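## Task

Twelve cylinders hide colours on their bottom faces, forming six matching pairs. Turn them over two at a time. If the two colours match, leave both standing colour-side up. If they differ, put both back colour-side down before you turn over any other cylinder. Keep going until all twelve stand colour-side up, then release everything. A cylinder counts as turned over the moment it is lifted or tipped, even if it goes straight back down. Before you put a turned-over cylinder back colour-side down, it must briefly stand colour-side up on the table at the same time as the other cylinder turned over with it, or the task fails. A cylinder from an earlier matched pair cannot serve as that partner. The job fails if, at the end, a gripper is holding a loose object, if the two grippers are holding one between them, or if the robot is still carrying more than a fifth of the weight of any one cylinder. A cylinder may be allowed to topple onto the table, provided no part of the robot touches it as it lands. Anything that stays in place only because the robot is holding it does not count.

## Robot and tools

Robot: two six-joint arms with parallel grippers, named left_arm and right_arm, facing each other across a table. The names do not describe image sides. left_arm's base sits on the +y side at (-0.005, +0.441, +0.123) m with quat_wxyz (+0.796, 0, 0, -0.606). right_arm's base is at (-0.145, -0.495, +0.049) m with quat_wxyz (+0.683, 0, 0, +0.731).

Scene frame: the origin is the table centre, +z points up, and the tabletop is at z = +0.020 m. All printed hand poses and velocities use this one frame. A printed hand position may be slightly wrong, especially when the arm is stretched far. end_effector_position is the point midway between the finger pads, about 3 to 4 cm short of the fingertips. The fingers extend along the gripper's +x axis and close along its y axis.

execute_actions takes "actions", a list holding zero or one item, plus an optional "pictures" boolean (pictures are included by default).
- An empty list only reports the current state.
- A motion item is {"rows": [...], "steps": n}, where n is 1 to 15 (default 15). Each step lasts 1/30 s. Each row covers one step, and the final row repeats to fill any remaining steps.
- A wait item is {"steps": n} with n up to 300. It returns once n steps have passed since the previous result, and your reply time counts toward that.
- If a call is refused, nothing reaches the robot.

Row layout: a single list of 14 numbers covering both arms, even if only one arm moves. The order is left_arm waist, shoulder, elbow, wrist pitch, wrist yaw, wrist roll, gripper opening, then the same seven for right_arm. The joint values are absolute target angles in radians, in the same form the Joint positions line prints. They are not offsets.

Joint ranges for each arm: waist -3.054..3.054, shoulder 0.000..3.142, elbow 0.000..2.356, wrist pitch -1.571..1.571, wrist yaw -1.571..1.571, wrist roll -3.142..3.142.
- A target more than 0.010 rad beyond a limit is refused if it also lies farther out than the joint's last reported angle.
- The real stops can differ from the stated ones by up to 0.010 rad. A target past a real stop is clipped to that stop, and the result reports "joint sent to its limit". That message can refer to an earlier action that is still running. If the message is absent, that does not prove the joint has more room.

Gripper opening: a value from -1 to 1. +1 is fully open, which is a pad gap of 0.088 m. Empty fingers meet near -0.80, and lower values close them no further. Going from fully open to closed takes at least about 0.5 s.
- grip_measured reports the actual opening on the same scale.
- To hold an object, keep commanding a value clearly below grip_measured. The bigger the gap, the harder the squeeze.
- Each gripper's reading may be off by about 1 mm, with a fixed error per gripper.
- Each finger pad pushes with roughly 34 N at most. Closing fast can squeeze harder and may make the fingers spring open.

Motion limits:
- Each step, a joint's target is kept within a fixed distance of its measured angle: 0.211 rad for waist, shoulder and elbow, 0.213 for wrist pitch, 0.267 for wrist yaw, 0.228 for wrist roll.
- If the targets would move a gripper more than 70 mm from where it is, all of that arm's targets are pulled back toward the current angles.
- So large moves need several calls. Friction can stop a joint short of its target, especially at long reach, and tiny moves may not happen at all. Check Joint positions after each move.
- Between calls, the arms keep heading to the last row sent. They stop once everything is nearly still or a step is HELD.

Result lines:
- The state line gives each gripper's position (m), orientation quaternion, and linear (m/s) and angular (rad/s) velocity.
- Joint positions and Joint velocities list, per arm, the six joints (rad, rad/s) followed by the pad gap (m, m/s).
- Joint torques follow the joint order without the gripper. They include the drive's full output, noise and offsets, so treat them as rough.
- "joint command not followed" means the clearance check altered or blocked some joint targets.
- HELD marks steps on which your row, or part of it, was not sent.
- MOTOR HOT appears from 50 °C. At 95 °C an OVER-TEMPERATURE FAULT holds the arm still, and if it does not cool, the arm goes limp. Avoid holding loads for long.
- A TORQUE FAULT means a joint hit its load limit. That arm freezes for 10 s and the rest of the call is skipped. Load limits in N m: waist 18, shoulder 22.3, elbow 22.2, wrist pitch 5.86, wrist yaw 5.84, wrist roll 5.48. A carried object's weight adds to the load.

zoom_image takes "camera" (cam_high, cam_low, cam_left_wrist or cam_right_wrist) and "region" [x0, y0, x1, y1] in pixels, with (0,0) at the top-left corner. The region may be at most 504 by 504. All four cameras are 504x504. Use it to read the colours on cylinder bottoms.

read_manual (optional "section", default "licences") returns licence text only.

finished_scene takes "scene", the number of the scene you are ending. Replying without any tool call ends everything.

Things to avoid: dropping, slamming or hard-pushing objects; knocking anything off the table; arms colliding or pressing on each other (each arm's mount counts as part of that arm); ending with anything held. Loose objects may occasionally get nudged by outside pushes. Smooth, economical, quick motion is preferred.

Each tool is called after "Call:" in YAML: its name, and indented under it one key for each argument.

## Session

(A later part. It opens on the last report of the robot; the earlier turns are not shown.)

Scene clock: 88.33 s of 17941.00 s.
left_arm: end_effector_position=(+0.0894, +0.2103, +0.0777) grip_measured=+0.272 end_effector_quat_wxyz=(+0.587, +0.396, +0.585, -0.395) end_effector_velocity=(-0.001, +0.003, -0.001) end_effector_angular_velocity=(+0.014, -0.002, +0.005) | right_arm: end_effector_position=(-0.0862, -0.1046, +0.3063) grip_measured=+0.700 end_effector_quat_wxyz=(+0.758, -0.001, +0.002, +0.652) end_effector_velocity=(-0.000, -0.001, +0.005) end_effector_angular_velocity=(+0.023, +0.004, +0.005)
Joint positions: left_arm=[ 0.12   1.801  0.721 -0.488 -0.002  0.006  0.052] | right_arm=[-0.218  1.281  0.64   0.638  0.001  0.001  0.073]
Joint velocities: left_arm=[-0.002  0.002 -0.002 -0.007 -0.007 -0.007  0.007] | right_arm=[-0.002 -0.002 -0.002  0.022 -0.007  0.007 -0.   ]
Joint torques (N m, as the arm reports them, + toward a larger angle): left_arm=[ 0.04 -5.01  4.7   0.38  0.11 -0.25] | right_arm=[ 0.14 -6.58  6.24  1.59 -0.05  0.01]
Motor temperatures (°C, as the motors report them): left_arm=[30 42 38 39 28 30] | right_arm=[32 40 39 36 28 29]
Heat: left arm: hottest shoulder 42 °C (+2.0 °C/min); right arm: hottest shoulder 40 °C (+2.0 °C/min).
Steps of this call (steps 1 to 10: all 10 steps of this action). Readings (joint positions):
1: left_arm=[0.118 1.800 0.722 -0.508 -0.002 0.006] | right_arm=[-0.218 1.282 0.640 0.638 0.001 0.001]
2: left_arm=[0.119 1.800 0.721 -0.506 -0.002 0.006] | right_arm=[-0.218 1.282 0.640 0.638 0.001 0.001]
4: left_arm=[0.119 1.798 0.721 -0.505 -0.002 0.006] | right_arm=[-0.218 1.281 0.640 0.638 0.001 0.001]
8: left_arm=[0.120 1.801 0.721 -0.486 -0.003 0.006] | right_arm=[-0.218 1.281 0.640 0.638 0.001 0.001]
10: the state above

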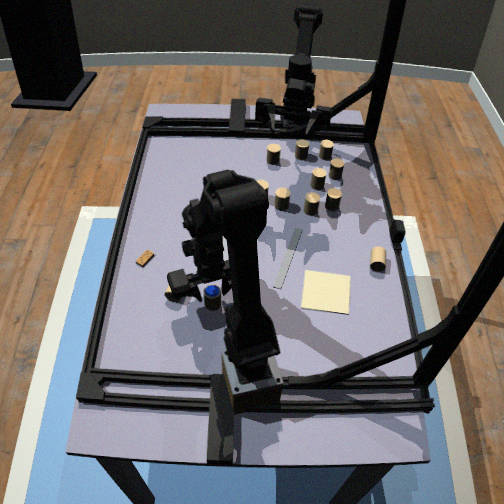

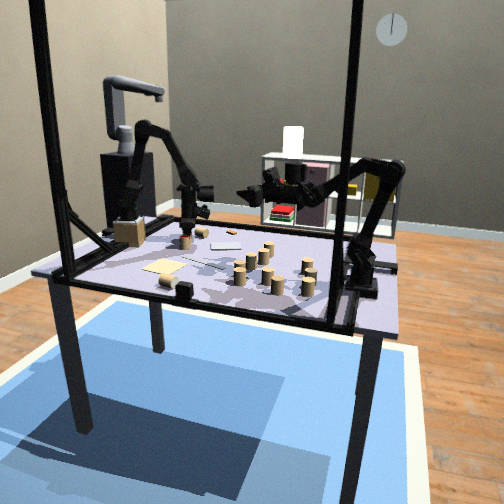

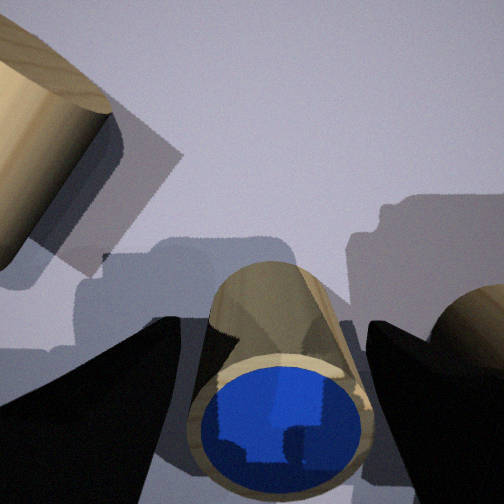

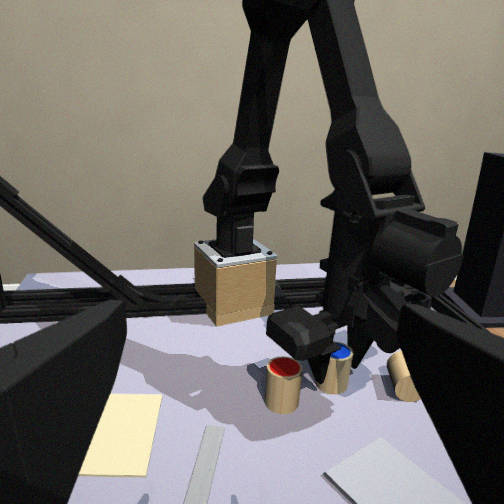

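Call:
execute_actions:
  actions:
    - {"rows":[[0.12,1.804,0.722,-0.495,0,0,-0.4,-0.216,1.27,0.63,0.64,0,0,0.7]],"steps":8}
  pictures: false

Call:
execute_actions:
  actions:
    - {"rows":[[0.12,1.72,0.78,-0.63,0,0,-0.4,-0.216,1.27,0.63,0.64,0,0,0.7],[0.12,1.72,0.78,-0.63,0,0,-0.4,-0.216,1.27,0.63,0.64,0,0,0.7],[0.12,1.65,0.83,-0.7,0,0,-0.4,-0.216,1.27,0.63,0.64,0,0,0.7],[0.12,1.65,0.83,-0.7,0,0,-0.4,-0.216,1.27,0.63,0.64,0,0,0.7],[0.12,1.5,0.85,-0.7,0,0,-0.4,-0.216,1.27,0.63,0.64,0,0,0.7],[0.12,1.5,0.85,-0.7,0,0,-0.4,-0.216,1.27,0.63,0.64,0,0,0.7],[0.12,1.5,0.85,-0.7,0,0,-0.4,-0.216,1.27,0.63,0.64,0,0,0.7],[-0.43,1.1,0.6,0.96,0,1.571,-0.4,-0.216,1.27,0.63,0.64,0,0,0.7]],"steps":15}
  pictures: false

Call:
execute_actions:
  actions:
    - {"rows":[[-0.43,1.15,0.4,0.96,0,1.571,-0.4,-0.216,1.27,0.63,0.64,0,0,0.7]],"steps":13}
  pictures: false

Call:
execute_actions:
  actions:
    - {"rows":[[-0.43,1.3,0.34,0.96,0,1.571,-0.4,-0.216,1.39,0.75,0.633,0,0,0.7],[-0.43,1.3,0.34,0.96,0,1.571,-0.4,-0.216,1.39,0.75,0.633,0,0,0.7],[-0.43,1.3,0.34,0.96,0,1.571,-0.4,-0.216,1.39,0.75,0.633,0,0,0.7],[-0.43,1.3,0.34,0.96,0,1.571,-0.4,-0.216,1.39,0.75,0.633,0,0,0.7],[-0.43,1.3,0.34,0.96,0,1.571,-0.4,-0.216,1.39,0.75,0.633,0,0,0.7],[-0.43,1.3,0.34,0.96,0,1.571,-0.4,-0.216,1.39,0.75,0.633,0,0,0.7],[-0.43,1.42,0.41,1.0,0,1.571,-0.4,-0.216,1.39,0.75,0.633,0,0,0.7]],"steps":13}
  pictures: false

Call:
execute_actions:
  actions:
    - {"rows":[[-0.43,1.51,0.48,1.03,0,1.571,-0.4,-0.216,1.39,0.75,0.633,0,0,0.7],[-0.43,1.51,0.48,1.03,0,1.571,-0.4,-0.216,1.39,0.75,0.633,0,0,0.7],[-0.43,1.57,0.54,1.03,0,1.571,-0.4,-0.216,1.39,0.75,0.633,0,0,0.7],[-0.43,1.57,0.54,1.03,0,1.571,-0.4,-0.216,1.39,0.75,0.633,0,0,0.7],[-0.43,1.63,0.605,1.025,0,1.571,-0.4,-0.216,1.39,0.75,0.633,0,0,0.7],[-0.43,1.63,0.605,1.025,0,1.571,-0.4,-0.216,1.39,0.75,0.633,0,0,0.7],[-0.43,1.695,0.674,1.021,0,1.571,-0.4,-0.216,1.39,0.75,0.633,0,0,0.7],[-0.43,1.695,0.674,1.021,0,1.571,-0.4,-0.216,1.39,0.75,0.633,0,0,0.7],[-0.43,1.76,0.748,1.015,0,1.571,-0.4,-0.216,1.39,0.75,0.633,0,0,0.7]],"steps":13}
  pictures: false

Call:
execute_actions:
  actions:
    - {"rows":[[-0.43,1.76,0.748,1.015,0,1.571,-0.4,-0.216,1.39,0.75,0.633,0,0,-0.4]],"steps":10}
  pictures: false

Call:
execute_actions:
  actions:
    - {"rows":[[-0.43,1.76,0.748,1.015,0,1.571,0.7,-0.216,1.39,0.75,0.633,0,0,-0.4],[-0.43,1.76,0.748,1.015,0,1.571,0.7,-0.216,1.39,0.75,0.633,0,0,-0.4],[-0.43,1.76,0.748,1.015,0,1.571,0.7,-0.216,1.39,0.75,0.633,0,0,-0.4],[-0.43,1.76,0.748,1.015,0,1.571,0.7,-0.216,1.39,0.75,0.633,0,0,-0.4],[-0.43,1.76,0.748,1.015,0,1.571,0.7,-0.216,1.39,0.75,0.633,0,0,-0.4],[-0.43,1.76,0.748,1.015,0,1.571,0.7,-0.216,1.39,0.75,0.633,0,0,-0.4],[-0.43,1.6,0.57,1.03,0,1.571,0.7,-0.216,1.39,0.75,0.633,0,0,-0.4],[-0.43,1.6,0.57,1.03,0,1.571,0.7,-0.216,1.39,0.75,0.633,0,0,-0.4],[-0.43,1.51,0.48,1.03,0,1.571,0.7,-0.216,1.27,0.63,0.64,0,0,-0.4],[-0.43,1.51,0.48,1.03,0,1.571,0.7,-0.216,1.27,0.63,0.64,0,0,-0.4],[-0.43,1.42,0.41,1.0,0,1.571,0.7,-0.216,1.27,0.63,0.64,0,0,-0.4]],"steps":13}
  pictures: false

Call:
execute_actions:
  actions:
    - {"rows":[[-0.19,1.3,0.7,-0.87,0,0,0.45,-0.257,1.15,0.9,-1.27,0,0,-0.4]],"steps":15}
  pictures: false

Call:
execute_actions:
  actions:
    - {"rows":[[-0.19,1.3,0.7,-0.87,0,0,0.45,-0.257,1.3,1.1,-1.27,0,0,-0.4],[-0.19,1.3,0.7,-0.87,0,0,0.45,-0.257,1.3,1.1,-1.27,0,0,-0.4],[-0.19,1.3,0.7,-0.87,0,0,0.45,-0.257,1.3,1.1,-1.27,0,0,-0.4],[-0.19,1.3,0.7,-0.87,0,0,0.45,-0.257,1.3,1.1,-1.27,0,0,-0.4],[-0.19,1.587,0.885,-0.869,0,0,0.45,-0.257,1.3,1.1,-1.27,0,0,-0.4],[-0.19,1.587,0.885,-0.869,0,0,0.45,-0.257,1.3,1.1,-1.27,0,0,-0.4],[-0.19,1.587,0.885,-0.869,0,0,0.45,-0.257,1.3,1.1,-1.27,0,0,-0.4],[-0.19,1.587,0.885,-0.869,0,0,0.45,-0.257,1.6,1.35,-1.2,0,0,-0.4]],"steps":15}
  pictures: false

Call:
execute_actions:
  actions:
    - {"rows":[[-0.19,1.6,0.87,-0.84,0,0,0.45,-0.257,1.72,1.36,-1.2,0,0,-0.4],[-0.19,1.62,0.857,-0.81,0,0,0.45,-0.257,1.72,1.36,-1.2,0,0,-0.4],[-0.19,1.652,0.828,-0.75,0,0,0.45,-0.257,1.72,1.36,-1.2,0,0,-0.4],[-0.19,1.685,0.8,-0.69,0,0,0.45,-0.257,1.752,1.3,-1.119,0,0,-0.4],[-0.19,1.718,0.778,-0.634,0,0,0.45,-0.257,1.752,1.3,-1.119,0,0,-0.4],[-0.19,1.745,0.76,-0.588,0,0,0.45,-0.257,1.768,1.268,-1.072,0,0,-0.4],[-0.19,1.767,0.746,-0.55,0,0,0.45,-0.257,1.783,1.237,-1.025,0,0,-0.4],[-0.19,1.784,0.735,-0.522,0,0,0.45,-0.257,1.799,1.206,-0.979,0,0,-0.4],[-0.19,1.795,0.728,-0.504,0,0,0.45,-0.257,1.81,1.185,-0.947,0,0,-0.4],[-0.19,1.808,0.72,-0.488,0,0,0.45,-0.257,1.82,1.166,-0.918,0,0,-0.4],[-0.19,1.808,0.72,-0.488,0,0,0.45,-0.257,1.827,1.153,-0.9,0,0,-0.4],[-0.19,1.808,0.72,-0.488,0,0,0.45,-0.257,1.832,1.144,-0.886,0,0,-0.4],[-0.19,1.808,0.72,-0.488,0,0,0.45,-0.257,1.838,1.134,-0.872,0,0,-0.4]],"steps":15}
  pictures: false

Call:
execute_actions:
  actions:
    - {"rows":[[-0.19,1.808,0.72,-0.488,0,0,0.45,-0.257,1.838,1.134,-0.872,0,0,-0.4]],"steps":4}

Scene clock: 114.23 s of 17941.00 s.
left_arm: end_effector_position=(+0.0890, +0.2112, +0.0776) grip_measured=+0.017 end_effector_quat_wxyz=(+0.586, +0.397, +0.586, -0.394) end_effector_velocity=(-0.002, +0.003, +0.001) end_effector_angular_velocity=(+0.019, -0.000, +0.015) | right_arm: end_effector_position=(-0.0862, -0.1048, +0.3061) grip_measured=+0.700 end_effector_quat_wxyz=(+0.758, -0.001, +0.002, +0.652) end_effector_velocity=(-0.004, +0.000, +0.001) end_effector_angular_velocity=(+0.004, -0.023, +0.025)
Joint positions: left_arm=[ 0.12   1.801  0.721 -0.492 -0.002  0.006  0.04 ] | right_arm=[-0.218  1.281  0.639  0.638  0.001  0.001  0.073]
Joint velocities: left_arm=[-0.007 -0.002  0.002 -0.022 -0.007 -0.022 -0.   ] | right_arm=[ 0.002 -0.002 -0.002  0.007 -0.022 -0.022 -0.   ]
Joint torques (N m, as the arm reports them, + toward a larger angle): left_arm=[ 0.   -4.99  4.66  0.26  0.1  -0.25] | right_arm=[ 0.1  -6.5   6.38  1.58 -0.05 -0.01]
Motor temperatures (°C, as the motors report them): left_arm=[30 43 37 36 28 30] | right_arm=[32 40 39 39 28 29]
Heat: left arm: hottest shoulder 43 °C (+1.0 °C/min); right arm: hottest shoulder 40 °C (+1.0 °C/min).
Steps of this call (steps 1 to 15: the robot went on to your last target; steps 16 to 90: nothing new was sent; then 22.63 s passed at rest; steps 91 to 98: all 8 steps of this action). Readings (joint positions):
91: left_arm=[0.120 1.801 0.721 -0.489 -0.002 0.006] | right_arm=[-0.218 1.281 0.640 0.638 0.001 0.001]
92: left_arm=[0.120 1.801 0.721 -0.490 -0.002 0.006] | right_arm=[-0.218 1.281 0.640 0.638 0.001 0.001]
94: left_arm=[0.120 1.801 0.721 -0.492 -0.002 0.006] | right_arm=[-0.218 1.281 0.639 0.638 0.001 0.001]
98: the state above

Scene clock: 114.73 s of 17941.00 s.
left_arm: end_effector_position=(-0.0143, +0.1287, +0.2353) grip_measured=+0.017 end_effector_quat_wxyz=(+0.561, +0.420, +0.106, -0.706) end_effector_velocity=(-0.467, -0.259, +0.524) end_effector_angular_velocity=(-2.723, -1.240, -2.785) | right_arm: end_effector_position=(-0.0862, -0.1048, +0.3061) grip_measured=+0.700 end_effector_quat_wxyz=(+0.758, -0.001, +0.002, +0.652) end_effector_velocity=(-0.002, -0.000, -0.002) end_effector_angular_velocity=(-0.008, -0.006, +0.010)
Joint positions: left_arm=[-0.299  1.18   0.616 -0.227 -0.002  0.472  0.04 ] | right_arm=[-0.218  1.281  0.639  0.638  0.001  0.001  0.073]
Joint velocities: left_arm=[-1.482 -0.872 -0.037  1.853 -0.022  1.853 -0.   ] | right_arm=[ 0.002 -0.002 -0.002 -0.007 -0.007 -0.007 -0.   ]
Joint torques (N m, as the arm reports them, + toward a larger angle): left_arm=[-0.06 -3.96  6.27  1.79  0.12  0.17] | right_arm=[ 0.12 -6.54  6.34  1.57 -0.06  0.01]
Motor temperatures (°C, as the motors report them): left_arm=[30 43 37 36 28 30] | right_arm=[32 40 39 40 28 29]
Heat: left arm: hottest shoulder 43 °C (+1.0 °C/min); right arm: hottest shoulder 40 °C (+1.0 °C/min).
Steps of this call (steps 1 to 15: all 15 steps of this action). Readings (joint positions):
1: left_arm=[0.120 1.792 0.731 -0.522 -0.002 0.006] | right_arm=[-0.218 1.281 0.639 0.638 0.001 0.001]
2: left_arm=[0.120 1.779 0.741 -0.566 -0.002 0.006] | right_arm=[-0.218 1.281 0.639 0.638 0.001 0.001]
4: left_arm=[0.120 1.727 0.771 -0.638 -0.002 0.006] | right_arm=[-0.218 1.281 0.639 0.638 0.001 0.001]
8: left_arm=[0.104 1.533 0.800 -0.623 -0.014 0.044] | right_arm=[-0.218 1.281 0.639 0.638 0.001 0.001]
15: the state above

Scene clock: 115.17 s of 17941.00 s.
left_arm: end_effector_position=(-0.0600, +0.0977, +0.3034) grip_measured=+0.017 end_effector_quat_wxyz=(+0.468, +0.452, -0.418, -0.635) end_effector_velocity=(-0.014, -0.069, +0.382) end_effector_angular_velocity=(-2.057, -1.593, -0.356) | right_arm: end_effector_position=(-0.0862, -0.1048, +0.3062) grip_measured=+0.700 end_effector_quat_wxyz=(+0.758, -0.001, +0.002, +0.652) end_effector_velocity=(+0.004, -0.002, -0.003) end_effector_angular_velocity=(-0.018, -0.005, -0.015)
Joint positions: left_arm=[-0.427  1.156  0.396  0.577  0.001  1.322  0.04 ] | right_arm=[-0.218  1.281  0.639  0.638  0.001  0.001  0.073]
Joint velocities: left_arm=[-0.012 -0.002 -0.002  1.78  -0.007  1.927 -0.   ] | right_arm=[-0.007 -0.007 -0.002 -0.022  0.007 -0.007 -0.   ]
Joint torques (N m, as the arm reports them, + toward a larger angle): left_arm=[-0.2  -3.91  7.76  2.35  0.03  0.1 ] | right_arm=[ 0.15 -6.5   6.4   1.6  -0.04  0.01]
Motor temperatures (°C, as the motors report them): left_arm=[30 43 37 37 28 30] | right_arm=[32 40 39 40 28 29]
Heat: left arm: hottest shoulder 43 °C (+1.0 °C/min); right arm: hottest shoulder 40 °C (+1.0 °C/min).
Steps of this call (steps 1 to 13: all 13 steps of this action). Readings (joint positions):
1: left_arm=[-0.344 1.160 0.589 -0.143 -0.001 0.536] | right_arm=[-0.218 1.281 0.639 0.638 0.001 0.001]
2: left_arm=[-0.378 1.142 0.555 -0.068 0.001 0.601] | right_arm=[-0.218 1.281 0.639 0.638 0.001 0.001]
4: left_arm=[-0.412 1.138 0.477 0.036 0.002 0.733] | right_arm=[-0.218 1.281 0.639 0.638 0.001 0.001]
8: left_arm=[-0.424 1.160 0.396 0.261 0.001 0.995] | right_arm=[-0.218 1.281 0.639 0.638 0.001 0.001]
13: the state above

Scene clock: 115.60 s of 17941.00 s.
left_arm: end_effector_position=(-0.0648, +0.0690, +0.3060) grip_measured=+0.017 end_effector_quat_wxyz=(+0.454, +0.464, -0.530, -0.546) end_effector_velocity=(-0.002, -0.011, -0.011) end_effector_angular_velocity=(+0.001, -0.008, +0.005) | right_arm: end_effector_position=(-0.0825, -0.0800, +0.3121) grip_measured=+0.700 end_effector_quat_wxyz=(+0.758, -0.002, +0.002, +0.652) end_effector_velocity=(+0.002, +0.001, +0.001) end_effector_angular_velocity=(-0.001, +0.008, -0.010)
Joint positions: left_arm=[-0.428  1.409  0.396  0.988  0.001  1.563  0.04 ] | right_arm=[-0.218  1.378  0.738  0.635  0.001  0.001  0.073]
Joint velocities: left_arm=[-0.002  0.1    0.017  0.081 -0.007  0.007  0.   ] | right_arm=[-0.002  0.002  0.007 -0.007  0.007  0.007 -0.   ]
Joint torques (N m, as the arm reports them, + toward a larger angle): left_arm=[-0.18 -3.97  7.81  2.36  0.01  0.1 ] | right_arm=[ 0.12 -4.68  8.46  1.31 -0.08  0.02]
Motor temperatures (°C, as the motors report them): left_arm=[30 43 37 37 28 30] | right_arm=[32 40 39 40 28 29]
Heat: left arm: hottest shoulder 43 °C (+1.0 °C/min); right arm: hottest shoulder 40 °C (+1.0 °C/min).
Steps of this call (steps 1 to 13: all 13 steps of this action). Readings (joint positions):
1: left_arm=[-0.427 1.177 0.391 0.650 0.001 1.387] | right_arm=[-0.218 1.292 0.650 0.637 0.001 0.001]
2: left_arm=[-0.427 1.204 0.387 0.722 0.001 1.442] | right_arm=[-0.218 1.314 0.673 0.636 0.001 0.001]
4: left_arm=[-0.428 1.259 0.369 0.824 0.001 1.509] | right_arm=[-0.218 1.355 0.716 0.636 0.001 0.001]
8: left_arm=[-0.428 1.340 0.363 0.950 0.001 1.552] | right_arm=[-0.218 1.375 0.734 0.635 0.001 0.001]
13: the state above

Scene clock: 116.03 s of 17941.00 s.
left_arm: end_effector_position=(-0.0784, -0.0161, +0.3099) grip_measured=+0.017 end_effector_quat_wxyz=(+0.460, +0.458, -0.536, -0.540) end_effector_velocity=(-0.008, -0.052, -0.025) end_effector_angular_velocity=(+0.057, -0.002, +0.005) | right_arm: end_effector_position=(-0.0825, -0.0799, +0.3123) grip_measured=+0.700 end_effector_quat_wxyz=(+0.758, -0.001, +0.002, +0.652) end_effector_velocity=(-0.002, -0.001, -0.001) end_effector_angular_velocity=(-0.001, -0.022, +0.020)
Joint positions: left_arm=[-0.428  1.74   0.723  1.016  0.001  1.565  0.04 ] | right_arm=[-0.218  1.378  0.739  0.635  0.001  0.001  0.073]
Joint velocities: left_arm=[-0.002  0.217  0.198 -0.037 -0.007 -0.007 -0.   ] | right_arm=[-0.002 -0.002 -0.007  0.007 -0.022 -0.022 -0.   ]
Joint torques (N m, as the arm reports them, + toward a larger angle): left_arm=[-0.21 -6.16  7.25  2.1   0.02  0.12] | right_arm=[ 0.15 -4.8   8.6   1.32 -0.05 -0.01]
Motor temperatures (°C, as the motors report them): left_arm=[30 43 37 37 28 30] | right_arm=[32 40 39 40 28 29]
Heat: left arm: hottest shoulder 43 °C (+1.0 °C/min); right arm: hottest shoulder 40 °C (+1.0 °C/min).
Steps of this call (steps 1 to 13: all 13 steps of this action). Readings (joint positions):
1: left_arm=[-0.428 1.424 0.406 0.997 0.001 1.564] | right_arm=[-0.218 1.378 0.738 0.635 0.001 0.001]
2: left_arm=[-0.428 1.448 0.424 1.009 0.001 1.564] | right_arm=[-0.218 1.378 0.738 0.635 0.001 0.001]
4: left_arm=[-0.428 1.509 0.480 1.018 0.001 1.565] | right_arm=[-0.218 1.378 0.739 0.635 0.001 0.001]
8: left_arm=[-0.428 1.628 0.602 1.020 0.001 1.565] | right_arm=[-0.218 1.378 0.739 0.635 0.001 0.001]
13: the state above

Scene clock: 116.37 s of 17941.00 s.
left_arm: end_effector_position=(-0.0796, -0.0196, +0.3098) grip_measured=+0.017 end_effector_quat_wxyz=(+0.459, +0.458, -0.537, -0.540) end_effector_velocity=(+0.002, +0.000, -0.001) end_effector_angular_velocity=(+0.008, +0.006, +0.010) | right_arm: end_effector_position=(-0.0819, -0.0800, +0.3122) grip_measured=+0.002 end_effector_quat_wxyz=(+0.759, -0.002, +0.002, +0.651) end_effector_velocity=(-0.000, +0.000, -0.007) end_effector_angular_velocity=(-0.030, -0.018, +0.005)
Joint positions: left_arm=[-0.429  1.752  0.737  1.015  0.     1.566  0.04 ] | right_arm=[-0.219  1.378  0.739  0.634  0.003 -0.     0.039]
Joint velocities: left_arm=[ 0.002 -0.002 -0.002 -0.007 -0.007 -0.007 -0.   ] | right_arm=[-0.002  0.002 -0.002 -0.022 -0.007 -0.022 -0.   ]
Joint torques (N m, as the arm reports them, + toward a larger angle): left_arm=[-0.09 -5.75  7.7   2.05  0.04  0.07] | right_arm=[ 0.21 -4.7   8.59  1.34 -0.11  0.04]
Motor temperatures (°C, as the motors report them): left_arm=[30 43 37 37 28 30] | right_arm=[32 40 39 40 28 29]
Heat: left arm: hottest shoulder 43 °C (+1.0 °C/min); right arm: hottest shoulder 40 °C (+1.0 °C/min).
Steps of this call (steps 1 to 10: all 10 steps of this action). Readings (joint positions):
1: left_arm=[-0.428 1.745 0.727 1.015 0.001 1.565] | right_arm=[-0.218 1.378 0.739 0.635 0.001 0.001]
2: left_arm=[-0.428 1.748 0.730 1.015 0.001 1.565] | right_arm=[-0.218 1.378 0.739 0.635 0.001 0.001]
4: left_arm=[-0.428 1.752 0.734 1.015 0.001 1.565] | right_arm=[-0.218 1.378 0.739 0.635 0.001 0.001]
8: left_arm=[-0.429 1.752 0.737 1.015 0.000 1.566] | right_arm=[-0.219 1.378 0.739 0.634 0.003 -0.000]
10: the state above

Scene clock: 116.80 s of 17941.00 s.
left_arm: end_effector_position=(-0.0681, +0.0517, +0.3119) grip_measured=+0.693 end_effector_quat_wxyz=(+0.458, +0.458, -0.536, -0.540) end_effector_velocity=(+0.030, +0.197, +0.038) end_effector_angular_velocity=(-0.122, +0.027, -0.010) | right_arm: end_effector_position=(-0.0852, -0.1012, +0.3051) grip_measured=+0.002 end_effector_quat_wxyz=(+0.759, -0.003, +0.004, +0.651) end_effector_velocity=(-0.011, -0.055, -0.004) end_effector_angular_velocity=(+0.030, -0.012, +0.020)
Joint positions: left_arm=[-0.429  1.479  0.462  1.013  0.     1.566  0.073] | right_arm=[-0.219  1.297  0.652  0.635  0.003 -0.     0.039]
Joint velocities: left_arm=[-0.002 -0.877 -0.701 -0.051  0.007 -0.007 -0.004] | right_arm=[-0.002 -0.232 -0.208  0.007 -0.022 -0.007 -0.   ]
Joint torques (N m, as the arm reports them, + toward a larger angle): left_arm=[-0.1  -3.7   6.93  1.68  0.04  0.07] | right_arm=[ 0.16 -6.39  6.87  1.67 -0.1   0.03]
Motor temperatures (°C, as the motors report them): left_arm=[30 43 37 37 28 30] | right_arm=[32 40 39 40 28 29]
Heat: left arm: hottest shoulder 43 °C (+1.0 °C/min); right arm: hottest shoulder 40 °C (+1.0 °C/min).
Steps of this call (steps 1 to 13: all 13 steps of this action). Readings (joint positions):
1: left_arm=[-0.429 1.752 0.737 1.015 0.000 1.566] | right_arm=[-0.219 1.378 0.739 0.634 0.003 -0.000]
2: left_arm=[-0.429 1.753 0.737 1.015 0.000 1.566] | right_arm=[-0.219 1.378 0.739 0.634 0.003 -0.000]
4: left_arm=[-0.429 1.753 0.737 1.015 0.000 1.566] | right_arm=[-0.219 1.379 0.739 0.634 0.003 -0.000]
8: left_arm=[-0.429 1.700 0.676 1.018 0.000 1.566] | right_arm=[-0.219 1.381 0.739 0.633 0.003 -0.000]
13: the state above

Scene clock: 117.30 s of 17941.00 s.
left_arm: end_effector_position=(+0.0235, +0.0564, +0.3047) grip_measured=+0.451 end_effector_quat_wxyz=(+0.626, +0.378, -0.088, -0.677) end_effector_velocity=(-0.008, +0.161, -0.369) end_effector_angular_velocity=(+1.706, +1.910, +0.794) | right_arm: end_effector_position=(-0.0794, -0.1439, +0.2905) grip_measured=+0.001 end_effector_quat_wxyz=(+0.747, -0.152, +0.184, +0.620) end_effector_velocity=(-0.033, -0.186, -0.363) end_effector_angular_velocity=(-1.839, +0.357, -0.004)
Joint positions: left_arm=[-0.194  1.3    0.7    0.186  0.001  0.702  0.061] | right_arm=[-0.254  1.149  0.902 -0.236 -0.001 -0.     0.039]
Joint velocities: left_arm=[ 0.007  0.002 -0.002 -1.839 -0.007 -1.941 -0.   ] | right_arm=[-0.007  0.002 -0.002 -1.868 -0.007  0.007 -0.   ]
Joint torques (N m, as the arm reports them, + toward a larger angle): left_arm=[ 0.2  -4.41  7.52  1.94  0.02 -0.28] | right_arm=[-0.22 -4.58  7.48  1.43  0.    0.03]
Motor temperatures (°C, as the motors report them): left_arm=[30 43 38 37 28 30] | right_arm=[32 40 39 40 28 29]
Heat: left arm: hottest shoulder 43 °C (+1.0 °C/min); right arm: hottest shoulder 40 °C (+1.0 °C/min).
Steps of this call (steps 1 to 15: all 15 steps of this action). Readings (joint positions):
1: left_arm=[-0.418 1.451 0.467 0.977 0.009 1.543] | right_arm=[-0.221 1.281 0.665 0.596 0.001 -0.000]
2: left_arm=[-0.388 1.434 0.491 0.930 0.010 1.507] | right_arm=[-0.226 1.268 0.692 0.538 0.000 -0.000]
4: left_arm=[-0.318 1.399 0.559 0.854 0.009 1.422] | right_arm=[-0.239 1.234 0.768 0.439 0.000 -0.000]
8: left_arm=[-0.207 1.314 0.680 0.625 -0.000 1.160] | right_arm=[-0.253 1.155 0.889 0.209 -0.000 -0.000]
15: the state above

Scene clock: 117.80 s of 17941.00 s.
left_arm: end_effector_position=(+0.0156, +0.1666, +0.1598) grip_measured=+0.450 end_effector_quat_wxyz=(+0.546, +0.454, +0.481, -0.514) end_effector_velocity=(-0.026, +0.342, -0.035) end_effector_angular_velocity=(+1.604, +0.137, +0.151) | right_arm: end_effector_position=(-0.0874, -0.1868, +0.1975) grip_measured=+0.001 end_effector_quat_wxyz=(+0.591, -0.409, +0.493, +0.490) end_effector_velocity=(-0.032, -0.180, -0.133) end_effector_angular_velocity=(-1.237, +0.227, -0.011)
Joint positions: left_arm=[-0.192  1.582  0.871 -0.735  0.001  0.018  0.061] | right_arm=[-0.254  1.581  1.323 -1.134 -0.001 -0.     0.039]
Joint velocities: left_arm=[-0.002  0.002  0.042 -1.648 -0.007 -0.154  0.   ] | right_arm=[-0.002  0.335  0.007 -0.93   0.007  0.007 -0.   ]
Joint torques (N m, as the arm reports them, + toward a larger angle): left_arm=[ 0.17 -4.75  7.42  0.72  0.   -0.24] | right_arm=[-0.26 -7.69  8.84  0.82 -0.02  0.03]
Motor temperatures (°C, as the motors report them): left_arm=[30 43 38 37 28 30] | right_arm=[32 40 39 40 28 29]
Heat: left arm: hottest shoulder 43 °C (+1.0 °C/min); right arm: hottest shoulder 40 °C (+1.0 °C/min).
Steps of this call (steps 1 to 15: all 15 steps of this action). Readings (joint positions):
1: left_arm=[-0.194 1.300 0.700 0.126 0.001 0.638] | right_arm=[-0.254 1.169 0.926 -0.315 -0.001 -0.000]
2: left_arm=[-0.193 1.300 0.700 0.064 0.001 0.572] | right_arm=[-0.254 1.203 0.968 -0.374 -0.001 -0.000]
4: left_arm=[-0.193 1.300 0.700 -0.060 0.001 0.442] | right_arm=[-0.254 1.265 1.044 -0.480 -0.001 -0.000]
8: left_arm=[-0.192 1.492 0.846 -0.295 0.001 0.183] | right_arm=[-0.254 1.314 1.110 -0.756 -0.001 -0.000]
15: the state above

Scene clock: 118.30 s of 17941.00 s.
left_arm: end_effector_position=(+0.0135, +0.1933, +0.0784) grip_measured=+0.450 end_effector_quat_wxyz=(+0.516, +0.483, +0.519, -0.481) end_effector_velocity=(+0.003, -0.029, -0.003) end_effector_angular_velocity=(-0.138, -0.018, +0.005) | right_arm: end_effector_position=(-0.0874, -0.1867, +0.0840) grip_measured=+0.001 end_effector_quat_wxyz=(+0.542, -0.453, +0.546, +0.450) end_effector_velocity=(-0.003, -0.016, -0.027) end_effector_angular_velocity=(-0.044, +0.016, +0.005)
Joint positions: left_arm=[-0.192  1.801  0.724 -0.5    0.001  0.006  0.061] | right_arm=[-0.254  1.825  1.152 -0.904 -0.001 -0.     0.039]
Joint velocities: left_arm=[-0.002  0.007 -0.007  0.154 -0.007 -0.007 -0.   ] | right_arm=[-0.002  0.022 -0.09   0.066 -0.007 -0.007 -0.   ]
Joint torques (N m, as the arm reports them, + toward a larger angle): left_arm=[ 0.16 -4.66  4.16  0.61 -0.02 -0.25] | right_arm=[-0.18 -6.81  4.92  0.92 -0.03  0.02]
Motor temperatures (°C, as the motors report them): left_arm=[30 43 38 37 28 30] | right_arm=[32 40 39 40 28 29]
Heat: left arm: hottest shoulder 43 °C (+1.0 °C/min); right arm: hottest shoulder 40 °C (+1.0 °C/min).
Steps of this call (steps 1 to 15: all 15 steps of this action). Readings (joint positions):
1: left_arm=[-0.192 1.583 0.871 -0.776 0.001 0.015] | right_arm=[-0.254 1.604 1.326 -1.159 -0.001 -0.000]
2: left_arm=[-0.192 1.587 0.869 -0.791 0.001 0.012] | right_arm=[-0.254 1.627 1.336 -1.169 -0.001 -0.000]
4: left_arm=[-0.192 1.614 0.853 -0.755 0.001 0.009] | right_arm=[-0.254 1.678 1.342 -1.165 -0.001 -0.000]
8: left_arm=[-0.192 1.723 0.781 -0.607 0.001 0.007] | right_arm=[-0.254 1.747 1.277 -1.065 -0.001 -0.000]
15: the state above

Scene clock: 118.43 s of 17941.00 s.
left_arm: end_effector_position=(+0.0137, +0.1918, +0.0784) grip_measured=+0.450 end_effector_quat_wxyz=(+0.518, +0.481, +0.518, -0.482) end_effector_velocity=(+0.000, +0.004, -0.000) end_effector_angular_velocity=(+0.022, -0.006, +0.005) | right_arm: end_effector_position=(-0.0874, -0.1874, +0.0829) grip_measured=+0.001 end_effector_quat_wxyz=(+0.542, -0.453, +0.547, +0.449) end_effector_velocity=(+0.001, -0.002, -0.001) end_effector_angular_velocity=(+0.004, +0.007, -0.000)
Joint positions: left_arm=[-0.192  1.801  0.724 -0.493  0.001  0.006  0.061] | right_arm=[-0.255  1.826  1.148 -0.902 -0.001 -0.     0.039]
Joint velocities: left_arm=[-0.002  0.002  0.002 -0.022 -0.007 -0.007 -0.   ] | right_arm=[-0.007 -0.007 -0.012  0.007 -0.007 -0.007 -0.   ]
Joint torques (N m, as the arm reports them, + toward a larger angle): left_arm=[ 0.19 -4.61  3.94  0.68 -0.02 -0.24] | right_arm=[-0.2  -6.56  4.3   1.81  0.01  0.02]
Motor temperatures (°C, as the motors report them): left_arm=[30 43 38 37 28 30] | right_arm=[32 40 39 40 28 29]
Heat: left arm: hottest shoulder 43 °C (+1.0 °C/min); right arm: hottest shoulder 40 °C (+1.0 °C/min).
Steps of this call (steps 1 to 4: all 4 steps of this action). Readings (joint positions):
1: left_arm=[-0.192 1.801 0.724 -0.496 0.001 0.006] | right_arm=[-0.255 1.826 1.149 -0.902 -0.001 -0.000]
2: left_arm=[-0.192 1.801 0.724 -0.493 0.001 0.006] | right_arm=[-0.255 1.826 1.149 -0.902 -0.001 -0.000]
4: the state above

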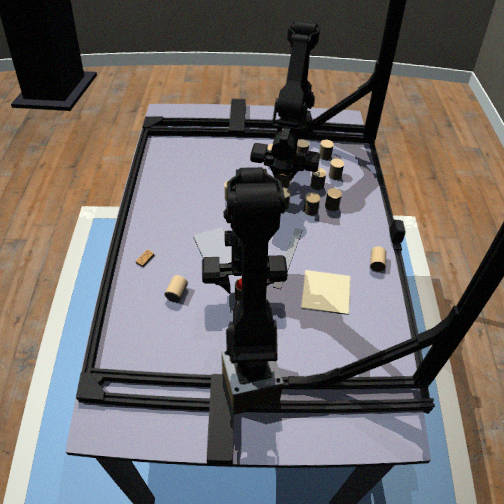

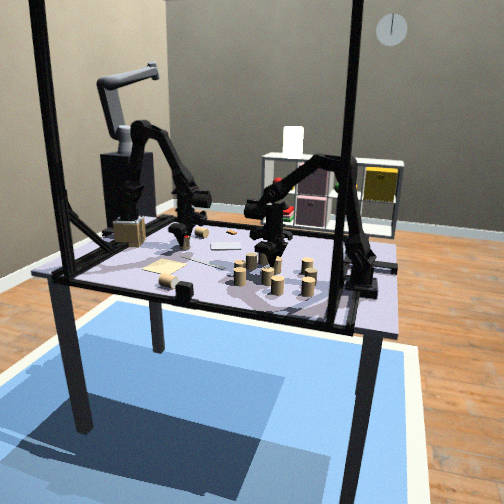

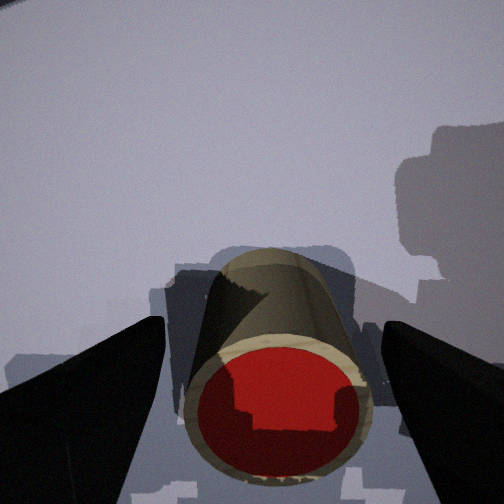

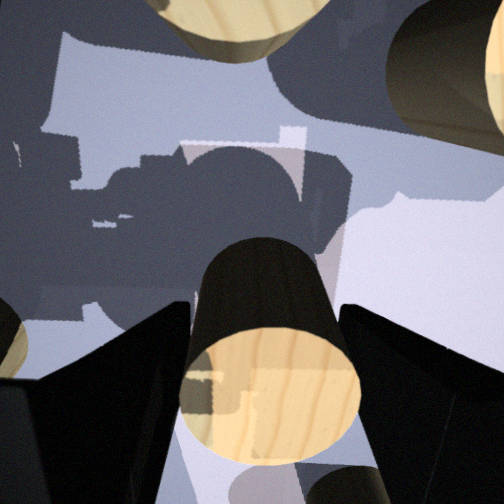

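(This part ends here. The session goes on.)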